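# Move carton-filled bin from low rack to top shelf

## Task

Carry the bin holding three small cartons from the low rack up to the top shelf of the shelving unit so that the bin's entire bottom rests on that shelf, with all three cartons upright inside it. Then release it and back the robot away. The robot must not topple or be left leaning, and the result only counts if it stays in place without the robot holding it.

## Robot and tools

ROBOT. A LinearBot: an omnidirectional wheeled base with a column about 1.75 m tall. A carriage slides along the column (lift_m, 0 to 1 m) and carries two identical six-joint arms, left and right, each ending in a two-finger gripper. Arm bases sit roughly 0.57 m + lift_m above the floor, mounted 0.27 m forward and 0.33 m to either side of the column; parts of the carriage hang about 0.15 m lower. A hand reaches up to 0.78 m from its shoulder but only about 0.38 m below its arm base. The hand is about 0.16 m long, 0.1 m wide, 0.14 m with fingers open. Parked arm joints 1-6: 0, 0.05, 0.05, 1.45, 0, 0; parked, the robot is about 0.95 m wide and 0.7 m long. Cameras: carriage_camera (on the carriage, facing forward, tilted about 20 degrees down), left_wrist_camera and right_wrist_camera (looking out past the fingertips).

FRAMES. Base frame: origin on the floor below the base centre, x forward, y left, z up. left_hand and right_hand report, in this frame, the point halfway between each hand's finger pads; quat_wxyz gives hand orientation (hand z runs along the fingers, fingers open along hand y; an upward hand with joints 1, 5, 6 at 0 reads 1, 0, 0, 0). Hand readings can be off, especially at long reach. base_odometry is the base frame as it was at the scene start, computed from wheel turns only, so slip looks like travel; heading is positive leftward, -3.142 to 3.142.

execute_actions. Argument actions: a list holding one action or none (empty = just report state and images). An action may have base, joints, or both; their motions start together. base holds exactly one relative command, measured from the base's last reported position: translate_m (metres, forward +, -2 to 2), strafe_m (metres, left +, -2 to 2) or rotate_rad (radians, counter-clockwise/left +, -6.3 to 6.3). joints is one flat dictionary keyed by joint name, covering both arms and the lift, each value an absolute target: lift_m (m, 0 to 1); for each arm, prefix left_ or right_: joint1_rad -2.617 to 3.054 (yaw about vertical, 0 forward, + left), joint2_rad 0 to 3.141 (shoulder: 0 upper arm back and level, 1.57 upright, 3.14 forward and level), joint3_rad 0 to 3.141 (elbow: 0 folded, 3.14 straight), joint4_rad -1.57 to 1.57 (wrist pitch, + lifts fingertips), joint5_rad -1.57 to 1.57 (wrist yaw, + swings fingertips to the RIGHT, opposite to joint1), joint6_rad -2.094 to 2.094 (roll about the fingers, + clockwise viewed from forearm), gripper_m 0 to 0.093 (pad gap in metres). Joints left out may keep pushing toward earlier targets. An unknown key or out-of-range number rejects the whole call. Argument cameras: list of carriage_camera, left_wrist_camera, right_wrist_camera or all; omitted/null means all, [] means none. An action runs at most 15 s; arm joints 1-3 move up to 1.8 rad/s, 4-6 up to 2.7 rad/s, lift up to 0.3 m/s.

wait: seconds, 0 to 10; nothing new is commanded. zoom_image: camera plus region [x0, y0, x1, y1] in pixels of that camera's latest image, top-left origin, at most 504 x 504. read_manual: only returns URDF licence text. finished_scene: scene = the integer number of the current scene; ends it for good, so only call it once the bin sits released on the shelf and the robot has moved off.

RESULTS. base_status and joint_status per motion: done (base: wheels turned the commanded amount, even if slipping; tiny moves may stop short yet say done), off_target (resting away from target, may still push), contact_stop or time_out (target dropped, holds in place). 'joint command not followed' plus a cause: an arm's targets were withheld (self-collision check); joints then show not_followed and may retry later; grippers still act. on_its_own lists uncommanded items; 'held at' is the held target, not the position. A loaded gripper normally reads off_target. motor_effort: percent of maximum, peak in brackets, biased and noisy; lift effort grows with load and falling lift effort while descending means a hand rests on something; drive_wheels larger at rest than after free driving means the base is pressing something. Joint torques and motor temperatures per arm are listed in joint_positions order. MOTOR HOT above 75 C; at 90 C the arm pauses 10 s; at 100 C the arm goes limp and falls (OVER-TEMPERATURE FAULT, affected keys read limit_stop_at_motor_heat: resend). Outstretched arms heat fast even empty, also while you deliberate. ARM HIT means an arm struck the robot hard.

CAUTIONS. The robot keeps executing while you think. Tipping is likeliest with a high carriage, arms extended, a load, pulling, or an abrupt stop; about 1.5 kg per hand with both arms forward can topple it, and only images reveal a lean. Under 1 kg a level hand sags 10-17 cm. Grip force is about 45-60 N per pad. Arms and grippers have no contact stop and spring to target once freed; base and lift stops come late or not at all, and the base can coast about 0.3 m after an arm touches. After a blocked drive, reverse about 0.2 m (or turn back), again if still pressed, then retry. Never reverse under a table edge the column could hit. Never let the arms collide or press on each other. To free withheld arms, move one clear first, the other in a later call. Avoid drops, slams, and letting the cartons tip out.

Each tool is called after "Call:" by a JSON object that holds its "name" and its "arguments", one argument or row to a line.

## Session

Call:
{"name": "execute_actions", "arguments": {
  "actions": []
}}

Scene clock: 0.00 s.
Joint torques (N m, as the arm reports them, + toward a larger angle): no reading
Motor temperatures (°C, as the motors report them): left_arm=[21 21 23 20 24 20] | right_arm=[22 23 23 23 20 20]
base_odometry: x=+0.000 y=+0.000 heading=+0.000 (m, m, rad; odometry frame)
base_status: not commanded
joint_positions: lift_m=+0.301 left_joint1_rad=+0.006 left_joint2_rad=+0.053 left_joint3_rad=+0.044 left_joint4_rad=+1.454 left_joint5_rad=-0.062 left_joint6_rad=+0.027 left_gripper_m=+0.095 right_joint1_rad=-0.025 right_joint2_rad=+0.049 right_joint3_rad=+0.054 right_joint4_rad=+1.434 right_joint5_rad=+0.002 right_joint6_rad=-0.010 right_gripper_m=+0.094
joint_status: not commanded
motor_effort: lift_m=+25 drive_wheels=+3 (%)
left_hand: x=+0.3128 y=+0.3289 z=+1.3157 quat_wxyz=(+0.997, -0.030, +0.063, +0.018) (m; base frame)
right_hand: x=+0.3135 y=-0.3192 z=+1.3183 quat_wxyz=(+0.998, +0.001, +0.066, -0.018) (m; base frame)
pictures: carriage_camera, left_wrist_camera, right_wrist_camera
Images, in order (width x height): carriage_camera 672x504, left_wrist_camera 672x504, right_wrist_camera 672x504.

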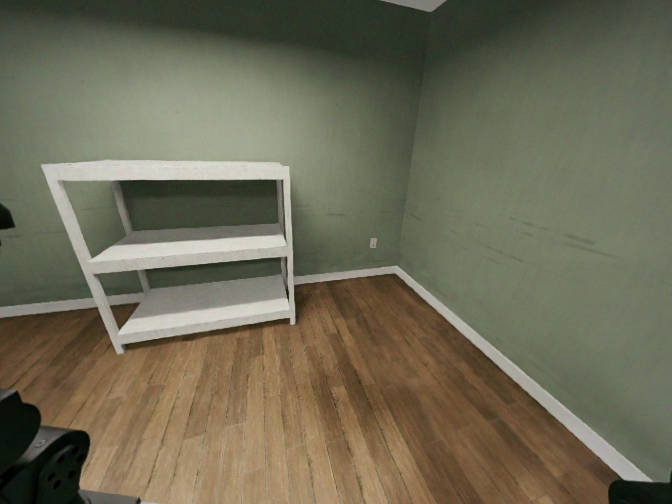

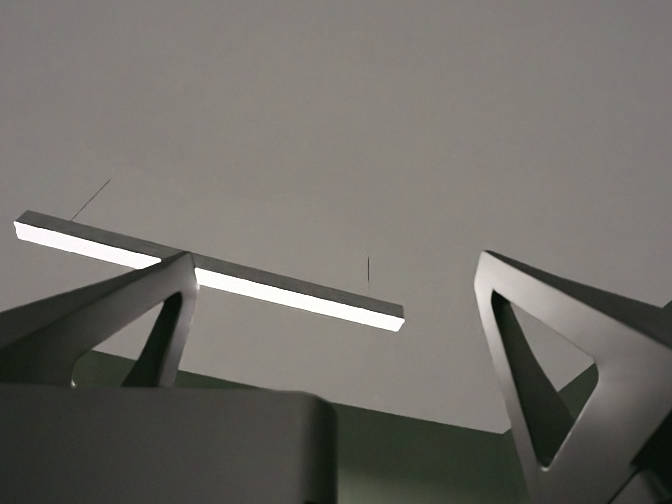

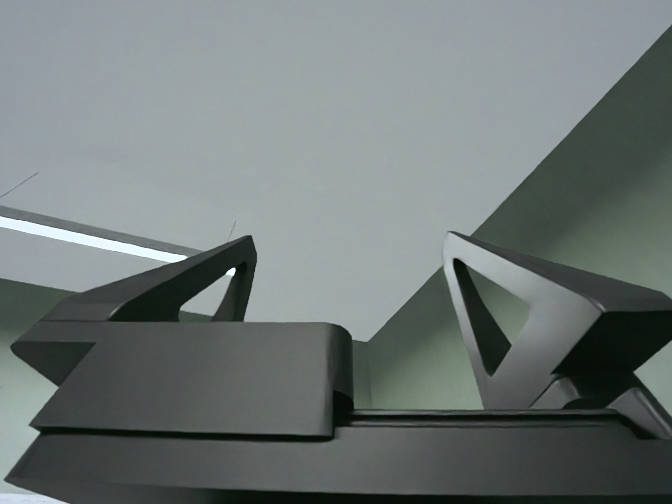

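Call:
{"name": "execute_actions", "arguments": {
  "actions": [
    {"base": {"rotate_rad": 1.2}}
  ],
  "cameras": ["carriage_camera"]
}}

Scene clock: 7.80 s.
Joint torques (N m, as the arm reports them, + toward a larger angle): left_arm=[ 0.31  4.94  5.56 -0.29 -0.14  0.01] | right_arm=[ 0.11  4.21  5.81 -0.24 -0.09  0.02]
Motor temperatures (°C, as the motors report them): left_arm=[21 21 24 20 24 20] | right_arm=[22 24 24 23 20 20]
base_odometry: x=+0.000 y=+0.000 heading=+1.199 (m, m, rad; odometry frame)
base_status: done
joint_positions: lift_m=+0.301 left_joint1_rad=+0.006 left_joint2_rad=+0.053 left_joint3_rad=+0.044 left_joint4_rad=+1.454 left_joint5_rad=-0.062 left_joint6_rad=+0.027 left_gripper_m=+0.095 right_joint1_rad=-0.025 right_joint2_rad=+0.049 right_joint3_rad=+0.054 right_joint4_rad=+1.432 right_joint5_rad=+0.002 right_joint6_rad=-0.010 right_gripper_m=+0.094
joint_status: not commanded
motor_effort: lift_m=+25(25) drive_wheels=+12(20) (%)
left_hand: x=+0.3128 y=+0.3289 z=+1.3157 quat_wxyz=(+0.997, -0.030, +0.063, +0.018) (m; base frame)
right_hand: x=+0.3139 y=-0.3192 z=+1.3182 quat_wxyz=(+0.998, +0.001, +0.067, -0.018) (m; base frame)
pictures: carriage_camera
Images, in order (width x height): carriage_camera 672x504.

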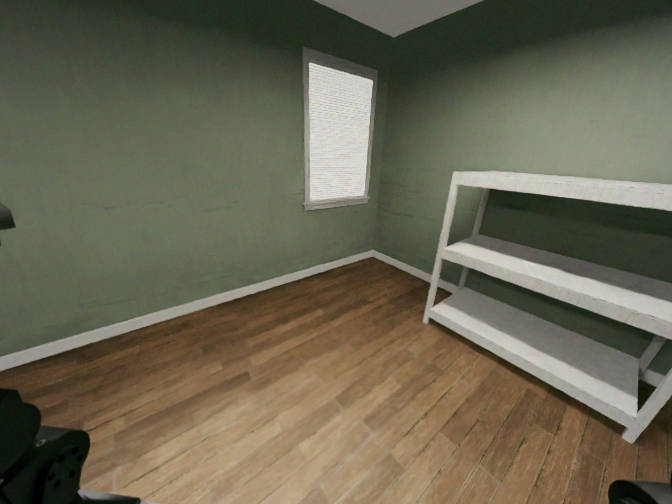

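Call:
{"name": "execute_actions", "arguments": {
  "actions": [
    {"base": {"rotate_rad": 1.4}}
  ],
  "cameras": ["carriage_camera"]
}}

Scene clock: 12.60 s.
Joint torques (N m, as the arm reports them, + toward a larger angle): left_arm=[ 0.26  4.9   5.53 -0.32 -0.15  0.02] | right_arm=[ 0.1   4.34  5.86 -0.24 -0.1   0.03]
Motor temperatures (°C, as the motors report them): left_arm=[21 21 24 20 24 20] | right_arm=[22 24 24 23 20 20]
base_odometry: x=+0.000 y=+0.000 heading=+2.599 (m, m, rad; odometry frame)
base_status: done
joint_positions: lift_m=+0.301 left_joint1_rad=+0.006 left_joint2_rad=+0.053 left_joint3_rad=+0.044 left_joint4_rad=+1.454 left_joint5_rad=-0.062 left_joint6_rad=+0.027 left_gripper_m=+0.095 right_joint1_rad=-0.025 right_joint2_rad=+0.049 right_joint3_rad=+0.054 right_joint4_rad=+1.432 right_joint5_rad=+0.002 right_joint6_rad=-0.010 right_gripper_m=+0.094
joint_status: not commanded
motor_effort: lift_m=+25(25) drive_wheels=+11(21) (%)
left_hand: x=+0.3128 y=+0.3289 z=+1.3157 quat_wxyz=(+0.997, -0.030, +0.063, +0.018) (m; base frame)
right_hand: x=+0.3140 y=-0.3192 z=+1.3182 quat_wxyz=(+0.998, +0.001, +0.067, -0.018) (m; base frame)
pictures: carriage_camera
Images, in order (width x height): carriage_camera 672x504.

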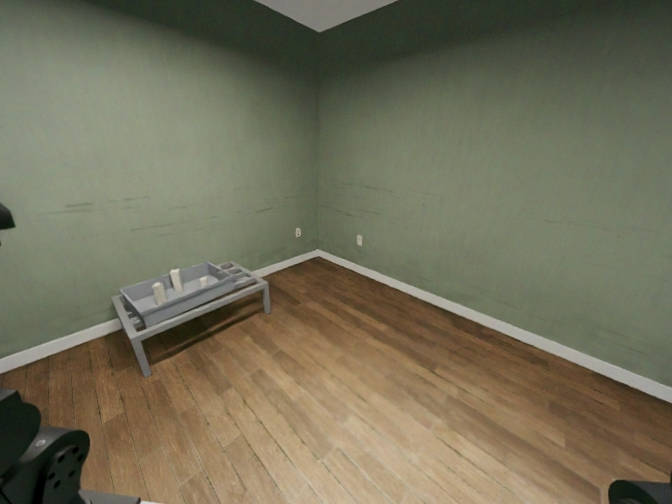

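Call:
{"name": "zoom_image", "arguments": {
  "camera": "carriage_camera",
  "region": [80, 220, 320, 400]
}}

Region (80, 220, 320, 400) of carriage_camera's 672x504 image, scaled by 2.100, with more detail than that image has; it fills the top 378 rows of this view, and the rest is white.

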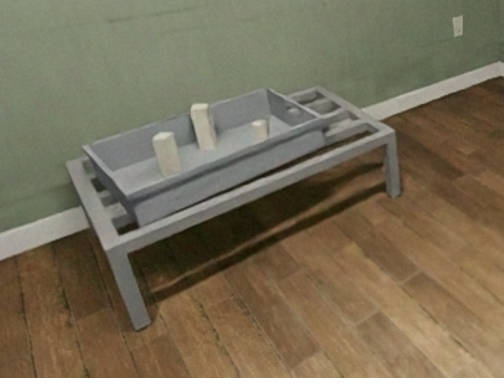

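Call:
{"name": "execute_actions", "arguments": {
  "actions": [
    {"base": {"rotate_rad": 0.87}}
  ],
  "cameras": []
}}

Call:
{"name": "execute_actions", "arguments": {
  "actions": [
    {"base": {"strafe_m": -0.78}}
  ],
  "cameras": ["carriage_camera"]
}}

Scene clock: 38.10 s.
Joint torques (N m, as the arm reports them, + toward a larger angle): left_arm=[ 0.28  4.86  5.57 -0.32 -0.13  0.  ] | right_arm=[ 0.07  4.29  5.83 -0.24 -0.08  0.02]
Motor temperatures (°C, as the motors report them): left_arm=[21 22 26 20 24 20] | right_arm=[22 24 26 23 20 20]
base_odometry: x=+0.000 y=+0.000 heading=-2.815 (m, m, rad; odometry frame)
base_status: done
joint_positions: lift_m=+0.301 left_joint1_rad=+0.006 left_joint2_rad=+0.053 left_joint3_rad=+0.044 left_joint4_rad=+1.454 left_joint5_rad=-0.062 left_joint6_rad=+0.027 left_gripper_m=+0.095 right_joint1_rad=-0.025 right_joint2_rad=+0.049 right_joint3_rad=+0.054 right_joint4_rad=+1.433 right_joint5_rad=+0.002 right_joint6_rad=-0.010 right_gripper_m=+0.094
joint_status: not commanded
motor_effort: lift_m=+25(25) drive_wheels=+11(17) (%)
left_hand: x=+0.3128 y=+0.3289 z=+1.3157 quat_wxyz=(+0.997, -0.030, +0.063, +0.018) (m; base frame)
right_hand: x=+0.3138 y=-0.3192 z=+1.3182 quat_wxyz=(+0.998, +0.001, +0.067, -0.018) (m; base frame)
pictures: none
No camera images: the call's "cameras" was empty. Leave "cameras" out to get every camera's image.

Scene clock: 41.90 s.
Joint torques (N m, as the arm reports them, + toward a larger angle): left_arm=[ 0.29  4.95  5.55 -0.31 -0.11  0.01] | right_arm=[ 0.18  4.37  5.85 -0.23 -0.1   0.02]
Motor temperatures (°C, as the motors report them): left_arm=[21 22 26 20 24 20] | right_arm=[22 25 26 23 20 20]
base_odometry: x=-0.252 y=+0.739 heading=-2.813 (m, m, rad; odometry frame)
base_status: done
joint_positions: lift_m=+0.301 left_joint1_rad=+0.006 left_joint2_rad=+0.053 left_joint3_rad=+0.044 left_joint4_rad=+1.454 left_joint5_rad=-0.062 left_joint6_rad=+0.027 left_gripper_m=+0.095 right_joint1_rad=-0.025 right_joint2_rad=+0.049 right_joint3_rad=+0.054 right_joint4_rad=+1.433 right_joint5_rad=+0.002 right_joint6_rad=-0.010 right_gripper_m=+0.094
joint_status: not commanded
motor_effort: lift_m=+25(25) drive_wheels=-10(25) (%)
left_hand: x=+0.3128 y=+0.3289 z=+1.3157 quat_wxyz=(+0.997, -0.030, +0.063, +0.018) (m; base frame)
right_hand: x=+0.3138 y=-0.3192 z=+1.3182 quat_wxyz=(+0.998, +0.001, +0.067, -0.018) (m; base frame)
pictures: carriage_camera
Images, in order (width x height): carriage_camera 672x504.

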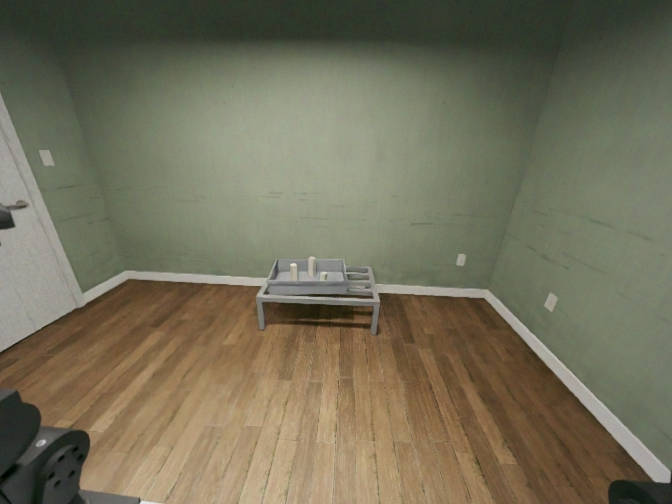

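Call:
{"name": "zoom_image", "arguments": {
  "camera": "carriage_camera",
  "region": [236, 240, 396, 350]
}}

Region (236, 240, 396, 350) of carriage_camera's 672x504 image, scaled by 3.150, with more detail than that image has; it fills the top 346 rows of this view, and the rest is white.

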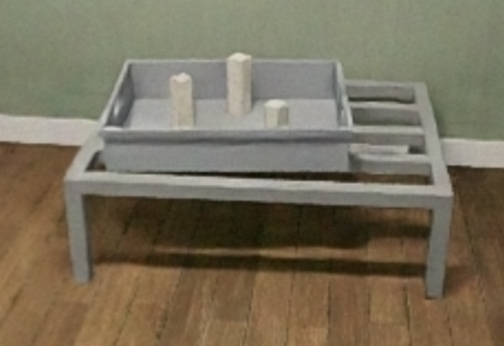

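Call:
{"name": "execute_actions", "arguments": {
  "actions": [
    {"base": {"strafe_m": 0.215}}
  ],
  "cameras": []
}}

Call:
{"name": "execute_actions", "arguments": {
  "actions": [
    {"base": {"translate_m": 1.1}, "joints": {"lift_m": 0.15}}
  ],
  "cameras": ["carriage_camera"]
}}

Scene clock: 57.03 s.
Joint torques (N m, as the arm reports them, + toward a larger angle): left_arm=[ 0.32  4.91  5.5  -0.31 -0.1   0.01] | right_arm=[ 0.09  4.34  5.83 -0.21 -0.08  0.02]
Motor temperatures (°C, as the motors report them): left_arm=[21 22 27 20 24 20] | right_arm=[22 25 27 23 20 20]
base_odometry: x=-0.182 y=+0.535 heading=-2.812 (m, m, rad; odometry frame)
base_status: done
joint_positions: lift_m=+0.301 left_joint1_rad=+0.006 left_joint2_rad=+0.053 left_joint3_rad=+0.044 left_joint4_rad=+1.454 left_joint5_rad=-0.063 left_joint6_rad=+0.027 left_gripper_m=+0.095 right_joint1_rad=-0.025 right_joint2_rad=+0.049 right_joint3_rad=+0.054 right_joint4_rad=+1.432 right_joint5_rad=+0.002 right_joint6_rad=-0.010 right_gripper_m=+0.094
joint_status: not commanded
motor_effort: lift_m=+25(25) drive_wheels=+12(17) (%)
left_hand: x=+0.3128 y=+0.3290 z=+1.3157 quat_wxyz=(+0.997, -0.031, +0.063, +0.018) (m; base frame)
right_hand: x=+0.3139 y=-0.3192 z=+1.3182 quat_wxyz=(+0.998, +0.001, +0.067, -0.018) (m; base frame)
pictures: none
No camera images: the call's "cameras" was empty. Leave "cameras" out to get every camera's image.

Scene clock: 61.53 s.
Joint torques (N m, as the arm reports them, + toward a larger angle): left_arm=[ 0.33  4.89  5.46 -0.35 -0.13  0.01] | right_arm=[ 0.1   4.27  5.91 -0.25 -0.1   0.02]
Motor temperatures (°C, as the motors report them): left_arm=[21 22 27 20 24 20] | right_arm=[22 25 27 23 20 20]
base_odometry: x=-1.223 y=+0.178 heading=-2.811 (m, m, rad; odometry frame)
base_status: done
joint_positions: lift_m=+0.150 left_joint1_rad=+0.006 left_joint2_rad=+0.053 left_joint3_rad=+0.044 left_joint4_rad=+1.456 left_joint5_rad=-0.063 left_joint6_rad=+0.027 left_gripper_m=+0.095 right_joint1_rad=-0.025 right_joint2_rad=+0.049 right_joint3_rad=+0.054 right_joint4_rad=+1.434 right_joint5_rad=+0.002 right_joint6_rad=-0.010 right_gripper_m=+0.094
joint_status: all done
motor_effort: lift_m=+23(22) drive_wheels=-7(20) (%)
left_hand: x=+0.3123 y=+0.3290 z=+1.1653 quat_wxyz=(+0.997, -0.031, +0.062, +0.018) (m; base frame)
right_hand: x=+0.3135 y=-0.3192 z=+1.1678 quat_wxyz=(+0.998, +0.001, +0.066, -0.018) (m; base frame)
pictures: carriage_camera
Images, in order (width x height): carriage_camera 672x504.

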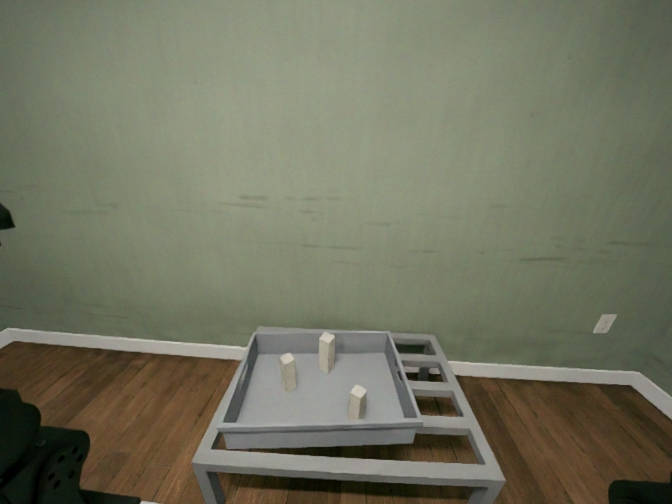

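Call:
{"name": "execute_actions", "arguments": {
  "actions": [
    {"base": {"rotate_rad": 0.03}, "joints": {"left_joint1_rad": -0.087, "left_joint2_rad": 2.62, "left_joint3_rad": 1.45, "left_joint4_rad": -0.40, "left_joint5_rad": 0, "left_joint6_rad": -0.087, "right_joint1_rad": 0.087, "right_joint2_rad": 2.62, "right_joint3_rad": 1.45, "right_joint4_rad": -0.40, "right_joint5_rad": 0, "right_joint6_rad": 0.087, "left_gripper_m": 0.093, "right_gripper_m": 0.093}}
  ],
  "cameras": []
}}

Call:
{"name": "execute_actions", "arguments": {
  "actions": [
    {"base": {"strafe_m": 0.02}}
  ],
  "cameras": []
}}

Call:
{"name": "execute_actions", "arguments": {
  "actions": [
    {"base": {"translate_m": 0.28}}
  ]
}}

Scene clock: 110.67 s.
Joint torques (N m, as the arm reports them, + toward a larger angle): left_arm=[ -0.12 -13.58   4.73   0.36  -0.09  -0.05] | right_arm=[  0.45 -11.75   4.12   0.19  -0.08   0.06]
Motor temperatures (°C, as the motors report them): left_arm=[21 23 29 21 24 20] | right_arm=[22 26 29 23 20 20]
base_odometry: x=-1.223 y=+0.178 heading=-2.782 (m, m, rad; odometry frame)
base_status: done
joint_positions: lift_m=+0.150 left_joint1_rad=-0.081 left_joint2_rad=+2.626 left_joint3_rad=+1.436 left_joint4_rad=-0.400 left_joint5_rad=-0.006 left_joint6_rad=-0.081 left_gripper_m=+0.093 right_joint1_rad=+0.082 right_joint2_rad=+2.617 right_joint3_rad=+1.449 right_joint4_rad=-0.401 right_joint5_rad=+0.002 right_joint6_rad=+0.083 right_gripper_m=+0.093
joint_status: all done
motor_effort: lift_m=+23(23) drive_wheels=-8(14) (%)
left_hand: x=+0.6704 y=+0.2871 z=+0.5291 quat_wxyz=(-0.010, +0.000, +1.000, +0.004) (m; base frame)
right_hand: x=+0.6787 y=-0.2855 z=+0.5342 quat_wxyz=(+0.001, +0.001, +1.000, -0.001) (m; base frame)
pictures: none
No camera images: the call's "cameras" was empty. Leave "cameras" out to get every camera's image.

Scene clock: 111.57 s.
Joint torques (N m, as the arm reports them, + toward a larger angle): left_arm=[  0.13 -13.47   4.54   0.34  -0.12  -0.05] | right_arm=[  0.31 -11.7    4.14   0.24  -0.09   0.06]
Motor temperatures (°C, as the motors report them): left_arm=[21 23 29 21 24 20] | right_arm=[22 26 28 23 20 20]
base_odometry: x=-1.216 y=+0.159 heading=-2.783 (m, m, rad; odometry frame)
base_status: done
joint_positions: lift_m=+0.150 left_joint1_rad=-0.085 left_joint2_rad=+2.626 left_joint3_rad=+1.436 left_joint4_rad=-0.400 left_joint5_rad=-0.004 left_joint6_rad=-0.081 left_gripper_m=+0.093 right_joint1_rad=+0.085 right_joint2_rad=+2.617 right_joint3_rad=+1.449 right_joint4_rad=-0.400 right_joint5_rad=+0.002 right_joint6_rad=+0.083 right_gripper_m=+0.093
joint_status: not commanded
motor_effort: lift_m=+23(23) drive_wheels=-11(12) (%)
left_hand: x=+0.6704 y=+0.2854 z=+0.5291 quat_wxyz=(-0.010, +0.002, +1.000, +0.003) (m; base frame)
right_hand: x=+0.6788 y=-0.2843 z=+0.5342 quat_wxyz=(+0.001, -0.001, +1.000, -0.001) (m; base frame)
pictures: none
No camera images: the call's "cameras" was empty. Leave "cameras" out to get every camera's image.

Scene clock: 113.97 s.
Joint torques (N m, as the arm reports them, + toward a larger angle): left_arm=[  0.27 -13.52   4.59   0.35  -0.11  -0.03] | right_arm=[  0.18 -11.49   4.18   0.23  -0.08   0.05]
Motor temperatures (°C, as the motors report them): left_arm=[21 24 29 21 24 20] | right_arm=[22 27 28 23 20 20]
base_odometry: x=-1.478 y=+0.060 heading=-2.781 (m, m, rad; odometry frame)
base_status: done
joint_positions: lift_m=+0.150 left_joint1_rad=-0.086 left_joint2_rad=+2.626 left_joint3_rad=+1.436 left_joint4_rad=-0.402 left_joint5_rad=-0.004 left_joint6_rad=-0.081 left_gripper_m=+0.093 right_joint1_rad=+0.087 right_joint2_rad=+2.617 right_joint3_rad=+1.449 right_joint4_rad=-0.400 right_joint5_rad=+0.002 right_joint6_rad=+0.083 right_gripper_m=+0.093
joint_status: not commanded
motor_effort: lift_m=+23(23) drive_wheels=-10(16) (%)
left_hand: x=+0.6699 y=+0.2850 z=+0.5291 quat_wxyz=(-0.010, +0.003, +1.000, +0.003) (m; base frame)
right_hand: x=+0.6786 y=-0.2837 z=+0.5342 quat_wxyz=(+0.001, -0.002, +1.000, -0.001) (m; base frame)
pictures: carriage_camera, left_wrist_camera, right_wrist_camera
Images, in order (width x height): carriage_camera 672x504, left_wrist_camera 672x504, right_wrist_camera 672x504.

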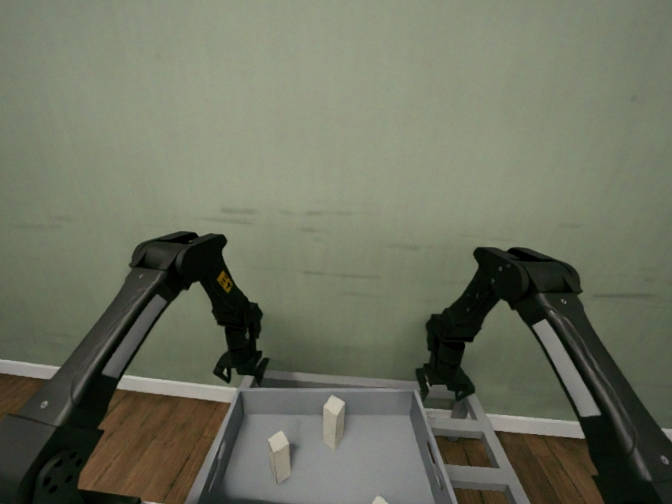

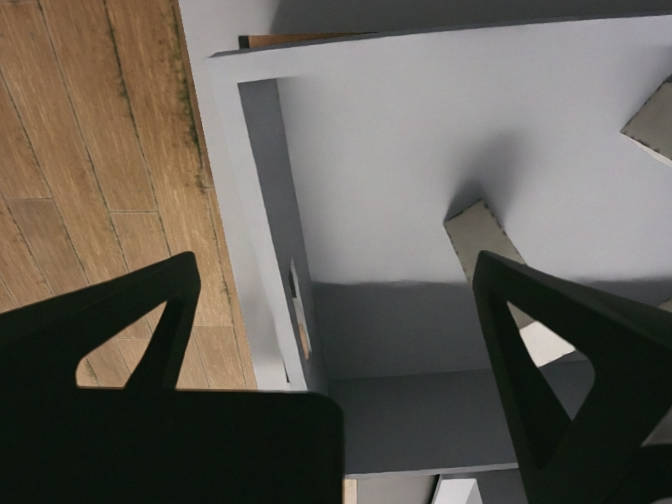

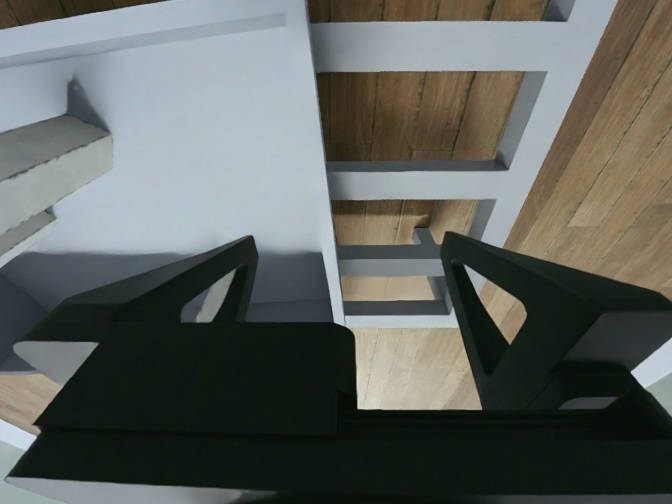

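Call:
{"name": "execute_actions", "arguments": {
  "actions": [
    {"base": {"strafe_m": 0.012}, "joints": {"lift_m": 0.07, "left_joint1_rad": -0.05, "left_joint6_rad": -0.05, "right_joint1_rad": 0.075, "right_joint6_rad": 0.075}}
  ]
}}

Scene clock: 127.50 s.
Joint torques (N m, as the arm reports them, + toward a larger angle): left_arm=[  0.38 -13.43   4.77   0.32  -0.14   0.05] | right_arm=[ -0.06 -11.74   3.95   0.21  -0.08   0.02]
Motor temperatures (°C, as the motors report them): left_arm=[21 28 28 21 24 20] | right_arm=[22 31 28 23 20 20]
base_odometry: x=-1.474 y=+0.049 heading=-2.782 (m, m, rad; odometry frame)
base_status: done
joint_positions: lift_m=+0.070 left_joint1_rad=-0.050 left_joint2_rad=+2.625 left_joint3_rad=+1.436 left_joint4_rad=-0.400 left_joint5_rad=-0.003 left_joint6_rad=-0.053 left_gripper_m=+0.093 right_joint1_rad=+0.077 right_joint2_rad=+2.619 right_joint3_rad=+1.449 right_joint4_rad=-0.399 right_joint5_rad=+0.002 right_joint6_rad=+0.075 right_gripper_m=+0.093
joint_status: all done
motor_effort: lift_m=+23(23) drive_wheels=+12(17) (%)
left_hand: x=+0.6715 y=+0.2987 z=+0.4495 quat_wxyz=(-0.009, -0.001, +1.000, +0.002) (m; base frame)
right_hand: x=+0.6787 y=-0.2877 z=+0.4535 quat_wxyz=(+0.001, -0.001, +1.000, -0.001) (m; base frame)
pictures: carriage_camera, left_wrist_camera, right_wrist_camera
Images, in order (width x height): carriage_camera 672x504, left_wrist_camera 672x504, right_wrist_camera 672x504.

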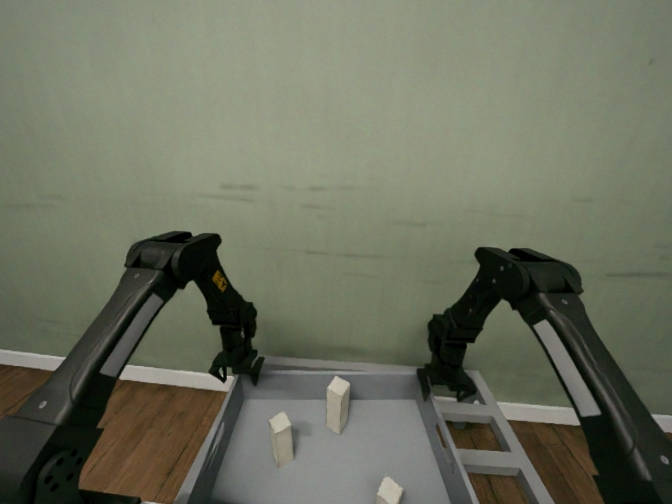

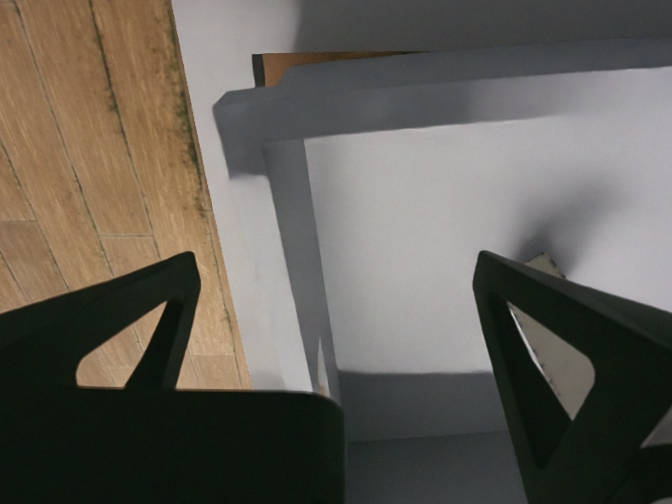

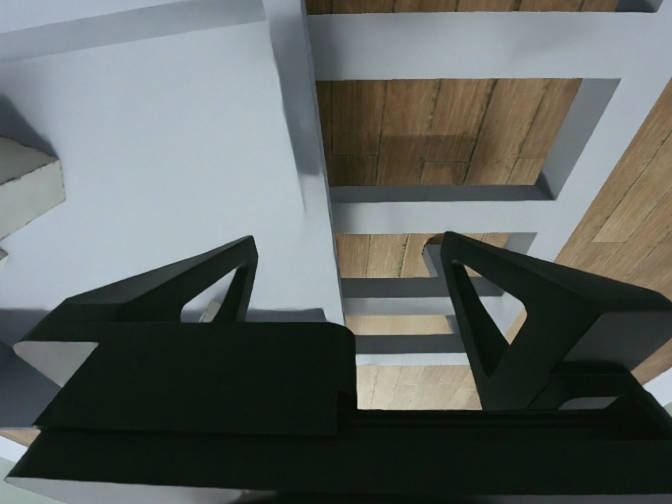

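Call:
{"name": "zoom_image", "arguments": {
  "camera": "carriage_camera",
  "region": [150, 280, 510, 504]
}}

Region (150, 280, 510, 504) of carriage_camera's 672x504 image, scaled by 1.400, with more detail than that image has; it fills the top 314 rows of this view, and the rest is white.

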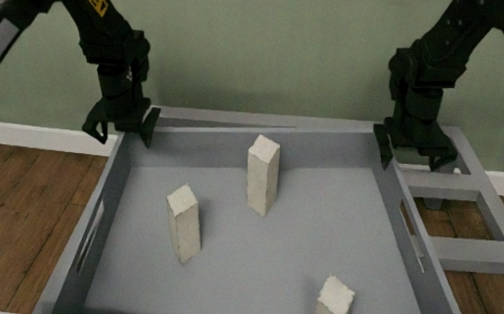

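Call:
{"name": "execute_actions", "arguments": {
  "actions": [
    {"base": {"translate_m": -0.07}, "joints": {"left_joint2_rad": 2.518, "left_joint3_rad": 1.183, "left_joint4_rad": -0.236, "left_joint1_rad": -0.04, "left_joint6_rad": -0.04}}
  ]
}}

Scene clock: 158.37 s.
Joint torques (N m, as the arm reports them, + toward a larger angle): left_arm=[  0.77 -11.65   2.08   0.49  -0.12   0.05] | right_arm=[  0.04 -11.74   4.15   0.23  -0.08   0.02]
Motor temperatures (°C, as the motors report them): left_arm=[21 34 28 21 24 20] | right_arm=[22 38 28 23 20 20]
base_odometry: x=-1.408 y=+0.073 heading=-2.782 (m, m, rad; odometry frame)
base_status: done
joint_positions: lift_m=+0.070 left_joint1_rad=-0.047 left_joint2_rad=+2.515 left_joint3_rad=+1.196 left_joint4_rad=-0.243 left_joint5_rad=-0.003 left_joint6_rad=-0.045 left_gripper_m=+0.093 right_joint1_rad=+0.076 right_joint2_rad=+2.619 right_joint3_rad=+1.449 right_joint4_rad=-0.398 right_joint5_rad=+0.002 right_joint6_rad=+0.075 right_gripper_m=+0.093
joint_status: all done
motor_effort: lift_m=+23(23) drive_wheels=-3(15) (%)
left_hand: x=+0.6350 y=+0.3017 z=+0.4566 quat_wxyz=(+0.005, +0.001, +1.000, +0.001) (m; base frame)
right_hand: x=+0.6789 y=-0.2878 z=+0.4535 quat_wxyz=(+0.001, -0.001, +1.000, -0.001) (m; base frame)
pictures: carriage_camera, left_wrist_camera, right_wrist_camera
Images, in order (width x height): carriage_camera 672x504, left_wrist_camera 672x504, right_wrist_camera 672x504.

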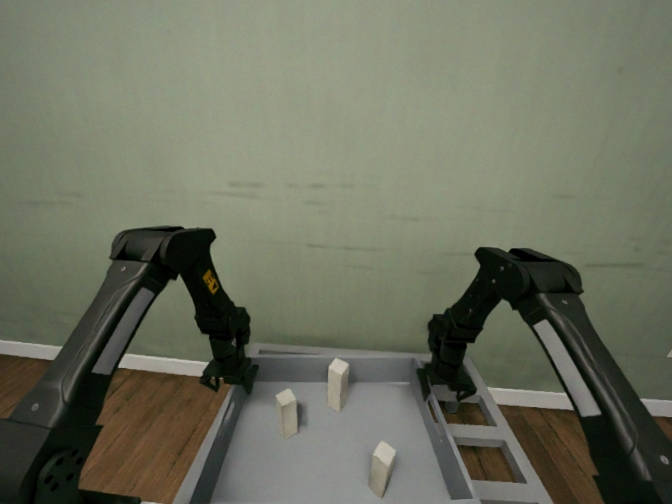

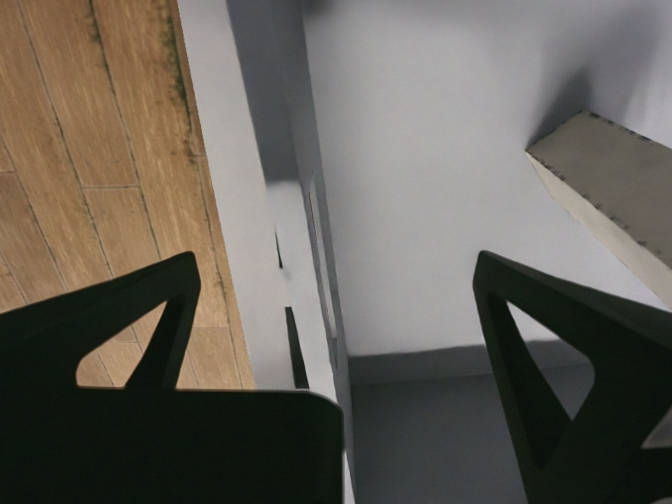

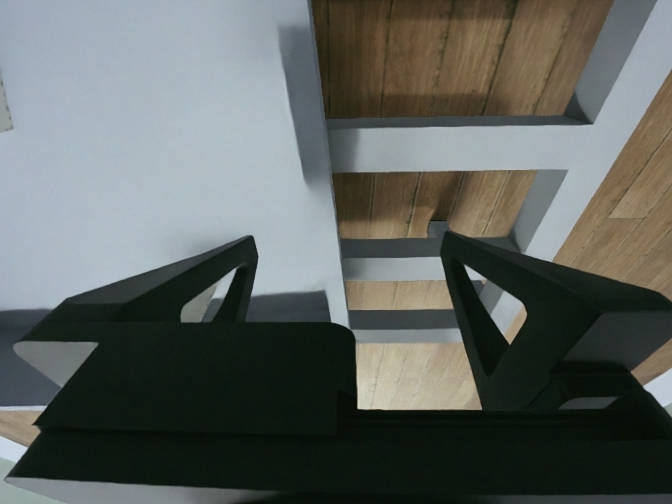

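Call:
{"name": "execute_actions", "arguments": {
  "actions": [
    {"base": {"translate_m": -0.02}, "joints": {"lift_m": 0.03, "left_joint1_rad": -0.02, "left_joint6_rad": -0.02, "right_joint1_rad": 0.09, "right_joint6_rad": 0.09}}
  ]
}}

Scene clock: 165.43 s.
Joint torques (N m, as the arm reports them, + toward a larger angle): left_arm=[  0.5  -12.29   2.03   0.44  -0.13   0.08] | right_arm=[  0.5  -11.86   4.12   0.24  -0.09   0.05]
Motor temperatures (°C, as the motors report them): left_arm=[21 34 28 21 24 20] | right_arm=[22 39 28 23 20 20]
base_odometry: x=-1.390 y=+0.080 heading=-2.781 (m, m, rad; odometry frame)
base_status: done
joint_positions: lift_m=+0.030 left_joint1_rad=-0.023 left_joint2_rad=+2.526 left_joint3_rad=+1.196 left_joint4_rad=-0.238 left_joint5_rad=-0.003 left_joint6_rad=-0.026 left_gripper_m=+0.093 right_joint1_rad=+0.085 right_joint2_rad=+2.622 right_joint3_rad=+1.449 right_joint4_rad=-0.400 right_joint5_rad=+0.002 right_joint6_rad=+0.088 right_gripper_m=+0.093
joint_status: all done
motor_effort: lift_m=+23(22) drive_wheels=-3(15) (%)
left_hand: x=+0.6333 y=+0.3102 z=+0.4130 quat_wxyz=(+0.002, -0.001, +1.000, +0.001) (m; base frame)
right_hand: x=+0.6774 y=-0.2845 z=+0.4124 quat_wxyz=(-0.001, +0.001, +1.000, -0.001) (m; base frame)
pictures: carriage_camera, left_wrist_camera, right_wrist_camera
Images, in order (width x height): carriage_camera 672x504, left_wrist_camera 672x504, right_wrist_camera 672x504.

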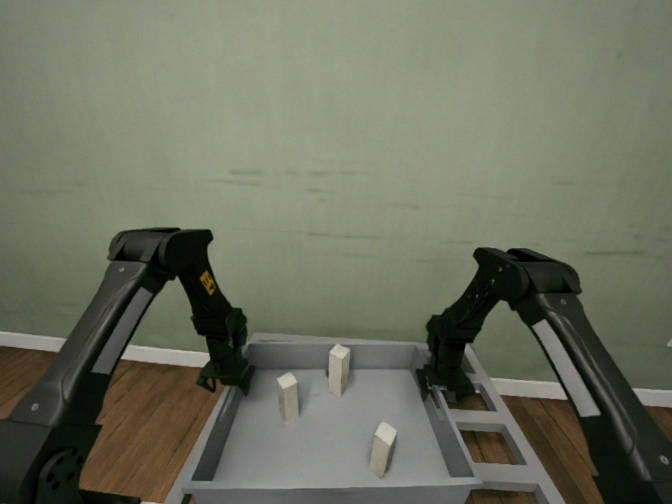

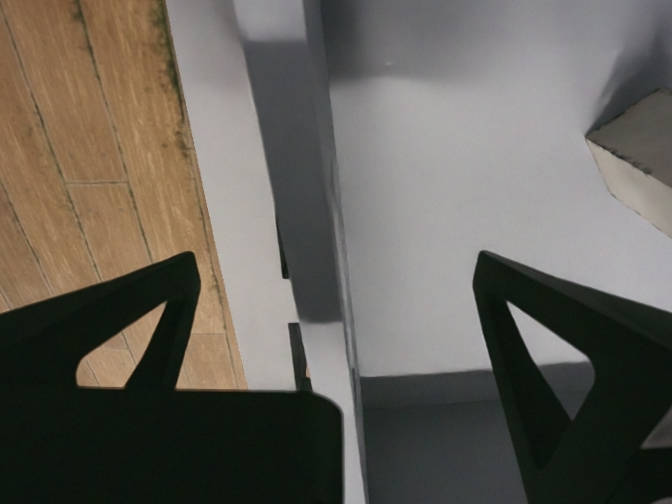

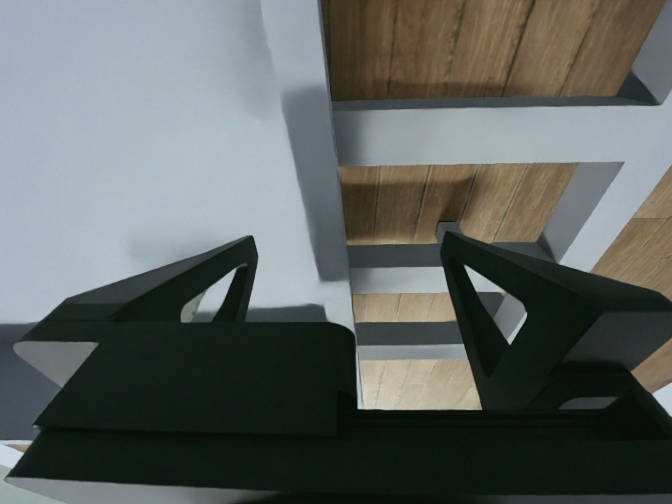

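Call:
{"name": "zoom_image", "arguments": {
  "camera": "carriage_camera",
  "region": [160, 300, 500, 504]
}}

Region (160, 300, 500, 504) of carriage_camera's 672x504 image, scaled by 1.482, with more detail than that image has; it fills the top 302 rows of this view, and the rest is white.

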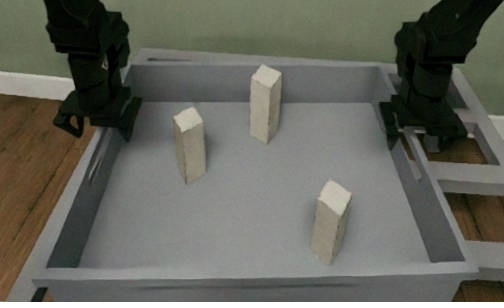

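Call:
{"name": "execute_actions", "arguments": {
  "actions": [
    {"joints": {"lift_m": 0.0}}
  ]
}}

Scene clock: 174.30 s.
Joint torques (N m, as the arm reports them, + toward a larger angle): left_arm=[  0.48 -12.48   2.     0.39  -0.12   0.07] | right_arm=[  0.56 -11.97   4.13   0.2   -0.1    0.05]
Motor temperatures (°C, as the motors report them): left_arm=[21 35 27 21 24 20] | right_arm=[22 41 27 23 20 20]
base_odometry: x=-1.390 y=+0.080 heading=-2.781 (m, m, rad; odometry frame)
base_status: not commanded
joint_positions: lift_m=+0.001 left_joint1_rad=-0.023 left_joint2_rad=+2.526 left_joint3_rad=+1.196 left_joint4_rad=-0.237 left_joint5_rad=-0.003 left_joint6_rad=-0.026 left_gripper_m=+0.093 right_joint1_rad=+0.085 right_joint2_rad=+2.623 right_joint3_rad=+1.449 right_joint4_rad=-0.399 right_joint5_rad=+0.002 right_joint6_rad=+0.088 right_gripper_m=+0.093
joint_status: all done
motor_effort: lift_m=+23(27) drive_wheels=-3(3) (%)
left_hand: x=+0.6331 y=+0.3102 z=+0.3835 quat_wxyz=(+0.002, -0.001, +1.000, +0.001) (m; base frame)
right_hand: x=+0.6774 y=-0.2846 z=+0.3829 quat_wxyz=(-0.001, +0.001, +1.000, -0.001) (m; base frame)
pictures: carriage_camera, left_wrist_camera, right_wrist_camera
Images, in order (width x height): carriage_camera 672x504, left_wrist_camera 672x504, right_wrist_camera 672x504.

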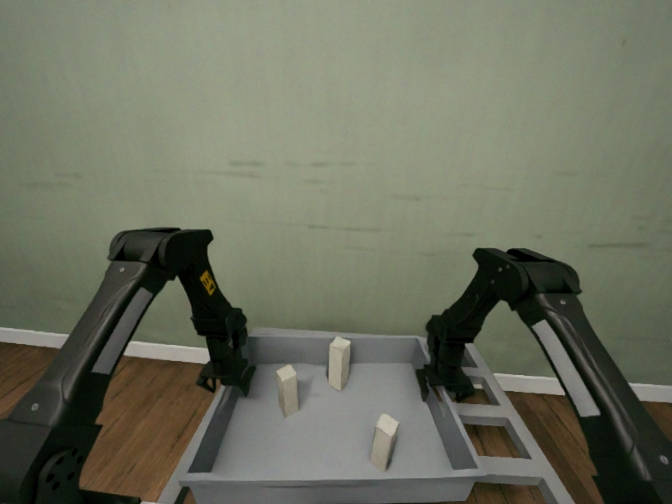

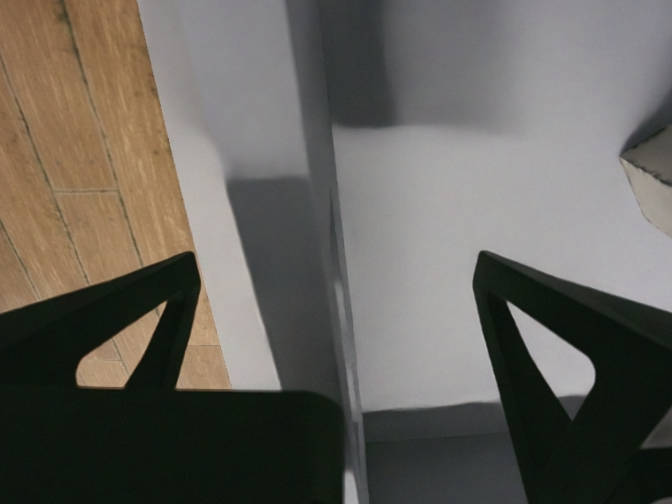

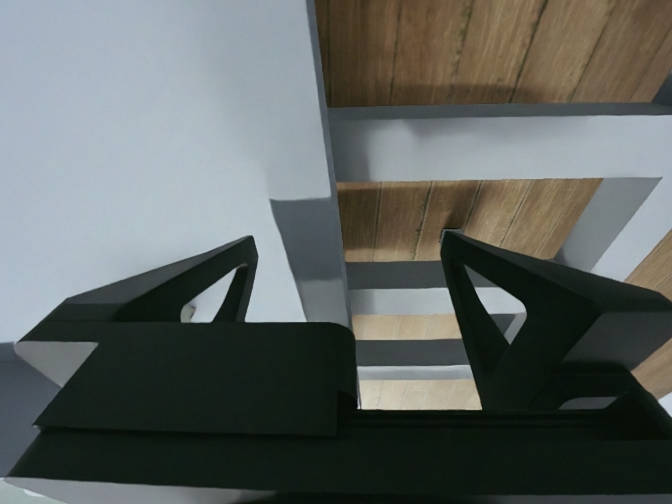

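Call:
{"name": "zoom_image", "arguments": {
  "camera": "carriage_camera",
  "region": [170, 310, 500, 504]
}}

Region (170, 310, 500, 504) of carriage_camera's 672x504 image, scaled by 1.527, with more detail than that image has; it fills the top 296 rows of this view, and the rest is white.

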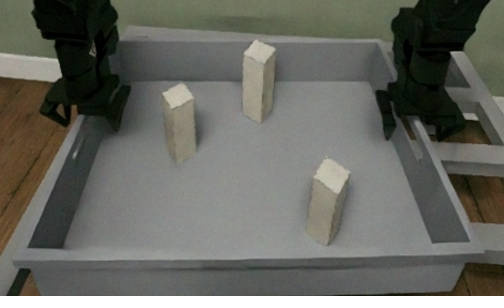

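Call:
{"name": "execute_actions", "arguments": {
  "actions": [
    {"base": {"strafe_m": 0.01}, "joints": {"left_joint2_rad": 2.62, "left_joint3_rad": 1.22, "left_joint4_rad": -0.17, "right_joint2_rad": 2.68, "right_joint3_rad": 1.475, "right_joint4_rad": -0.365}}
  ],
  "cameras": []
}}

Call:
{"name": "execute_actions", "arguments": {
  "actions": [
    {"base": {"translate_m": -0.02}}
  ]
}}

Scene clock: 190.37 s.
Joint torques (N m, as the arm reports them, + toward a larger angle): left_arm=[ 0.41 -9.29  3.89  0.48 -0.23  0.06] | right_arm=[ -0.03 -11.16   4.61   0.21  -0.11   0.06]
Motor temperatures (°C, as the motors report them): left_arm=[21 36 27 21 24 20] | right_arm=[22 43 27 23 20 20]
base_odometry: x=-1.386 y=+0.071 heading=-2.782 (m, m, rad; odometry frame)
base_status: done
joint_positions: lift_m=+0.001 left_joint1_rad=-0.021 left_joint2_rad=+2.587 left_joint3_rad=+1.205 left_joint4_rad=-0.177 left_joint5_rad=+0.006 left_joint6_rad=-0.026 left_gripper_m=+0.093 right_joint1_rad=+0.090 right_joint2_rad=+2.668 right_joint3_rad=+1.466 right_joint4_rad=-0.365 right_joint5_rad=+0.002 right_joint6_rad=+0.088 right_gripper_m=+0.093
joint_status: all done
motor_effort: lift_m=+23(23) drive_wheels=+4(7) (%)
left_hand: x=+0.6320 y=+0.3097 z=+0.3642 quat_wxyz=(+0.006, -0.003, +1.000, -0.003) (m; base frame)
right_hand: x=+0.6783 y=-0.2825 z=+0.3681 quat_wxyz=(+0.001, -0.001, +1.000, -0.001) (m; base frame)
pictures: none
No camera images: the call's "cameras" was empty. Leave "cameras" out to get every camera's image.

Scene clock: 191.30 s.
Joint torques (N m, as the arm reports them, + toward a larger angle): left_arm=[ 0.34 -9.45  3.87  0.45 -0.16  0.08] | right_arm=[  0.16 -11.14   4.58   0.24  -0.08   0.05]
Motor temperatures (°C, as the motors report them): left_arm=[21 36 27 21 24 20] | right_arm=[22 43 27 23 20 20]
base_odometry: x=-1.367 y=+0.078 heading=-2.781 (m, m, rad; odometry frame)
base_status: done
joint_positions: lift_m=+0.001 left_joint1_rad=-0.021 left_joint2_rad=+2.587 left_joint3_rad=+1.205 left_joint4_rad=-0.173 left_joint5_rad=+0.004 left_joint6_rad=-0.026 left_gripper_m=+0.093 right_joint1_rad=+0.090 right_joint2_rad=+2.668 right_joint3_rad=+1.466 right_joint4_rad=-0.365 right_joint5_rad=+0.002 right_joint6_rad=+0.088 right_gripper_m=+0.093
joint_status: not commanded
motor_effort: lift_m=+23(23) drive_wheels=-3(16) (%)
left_hand: x=+0.6329 y=+0.3100 z=+0.3643 quat_wxyz=(+0.007, -0.002, +1.000, -0.002) (m; base frame)
right_hand: x=+0.6783 y=-0.2825 z=+0.3681 quat_wxyz=(+0.001, -0.001, +1.000, -0.001) (m; base frame)
pictures: carriage_camera, left_wrist_camera, right_wrist_camera
Images, in order (width x height): carriage_camera 672x504, left_wrist_camera 672x504, right_wrist_camera 672x504.

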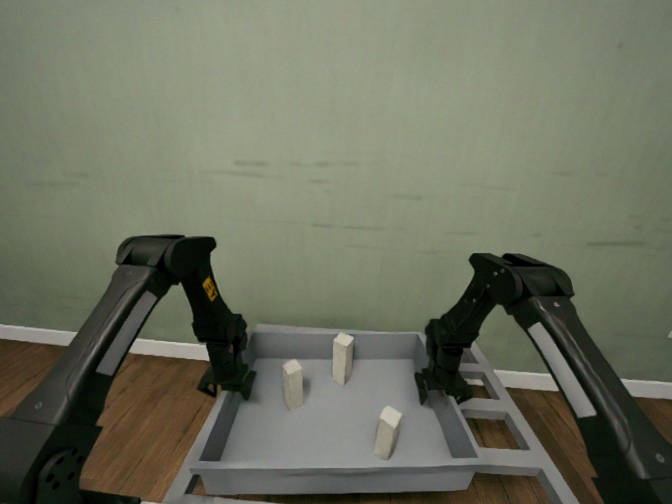

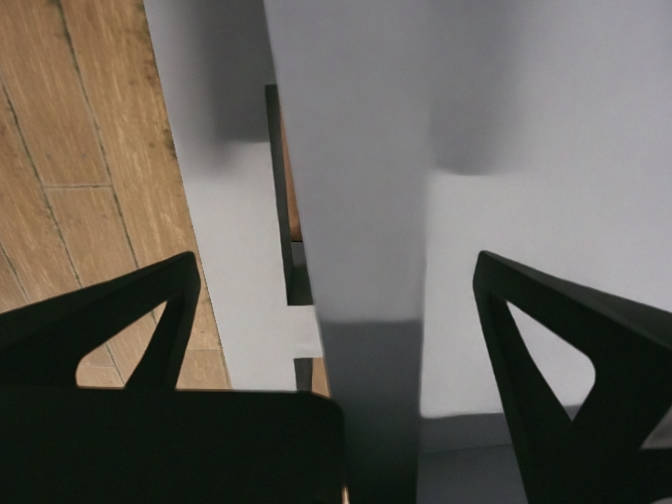

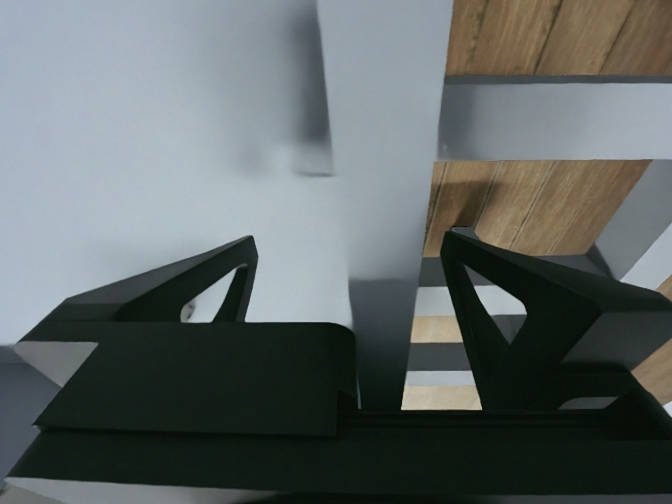

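Call:
{"name": "execute_actions", "arguments": {
  "actions": [
    {"joints": {"left_joint2_rad": 2.575, "left_joint3_rad": 1.205, "left_gripper_m": 0.0, "right_gripper_m": 0.0}}
  ]
}}

Scene clock: 206.80 s.
Joint torques (N m, as the arm reports them, + toward a larger angle): left_arm=[ -0.78 -12.88   2.93   0.43  -0.36   0.71] | right_arm=[  0.45 -11.08   4.45   0.23   0.39   0.61]
Motor temperatures (°C, as the motors report them): left_arm=[21 34 27 21 24 20] | right_arm=[22 44 28 23 20 20]
base_odometry: x=-1.367 y=+0.078 heading=-2.781 (m, m, rad; odometry frame)
base_status: not commanded
joint_positions: lift_m=+0.001 left_joint1_rad=-0.003 left_joint2_rad=+2.586 left_joint3_rad=+1.205 left_joint4_rad=-0.167 left_joint5_rad=+0.023 left_joint6_rad=-0.092 left_gripper_m=+0.008 right_joint1_rad=+0.084 right_joint2_rad=+2.668 right_joint3_rad=+1.466 right_joint4_rad=-0.370 right_joint5_rad=-0.054 right_joint6_rad=+0.026 right_gripper_m=+0.007
joint_status: left_gripper_m off_target (ended at +0.008, target +0.000); right_gripper_m off_target (ended at +0.007, target +0.000); the others done
motor_effort: lift_m=+23(23) drive_wheels=+5(3) (%)
left_hand: x=+0.6349 y=+0.3130 z=+0.3648 quat_wxyz=(+0.010, -0.044, +0.999, -0.012) (m; base frame)
right_hand: x=+0.6767 y=-0.2753 z=+0.3683 quat_wxyz=(-0.002, -0.029, +0.999, +0.027) (m; base frame)
pictures: carriage_camera, left_wrist_camera, right_wrist_camera
Images, in order (width x height): carriage_camera 672x504, left_wrist_camera 672x504, right_wrist_camera 672x504.

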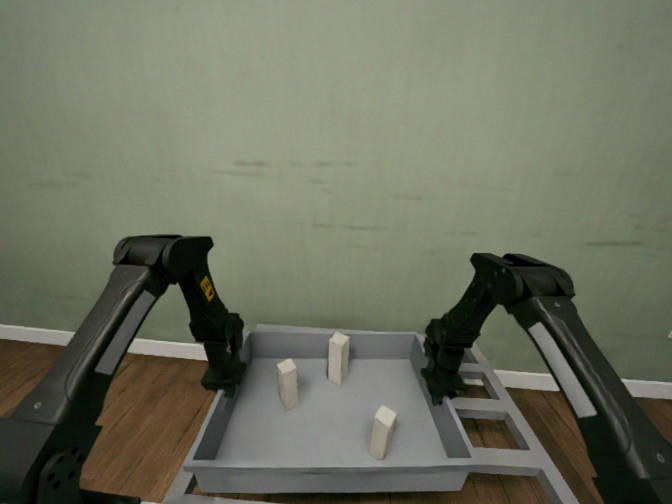

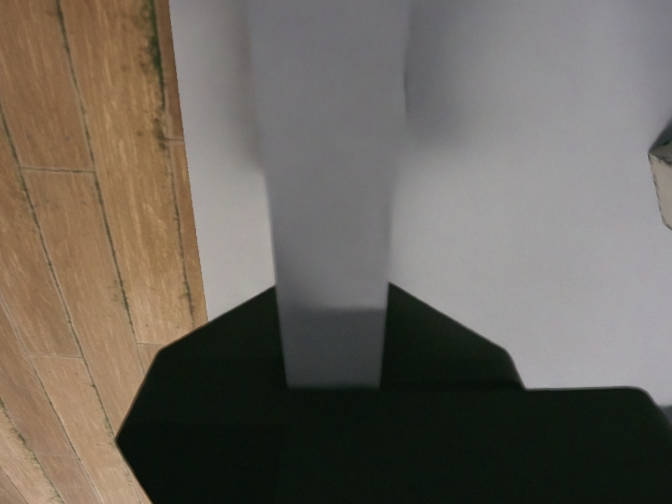

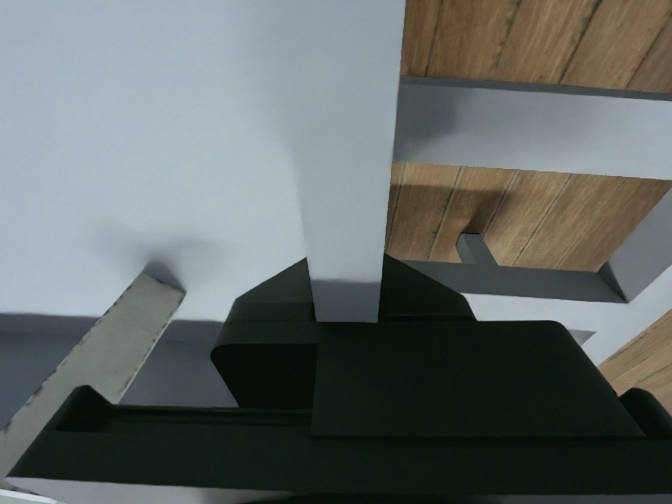

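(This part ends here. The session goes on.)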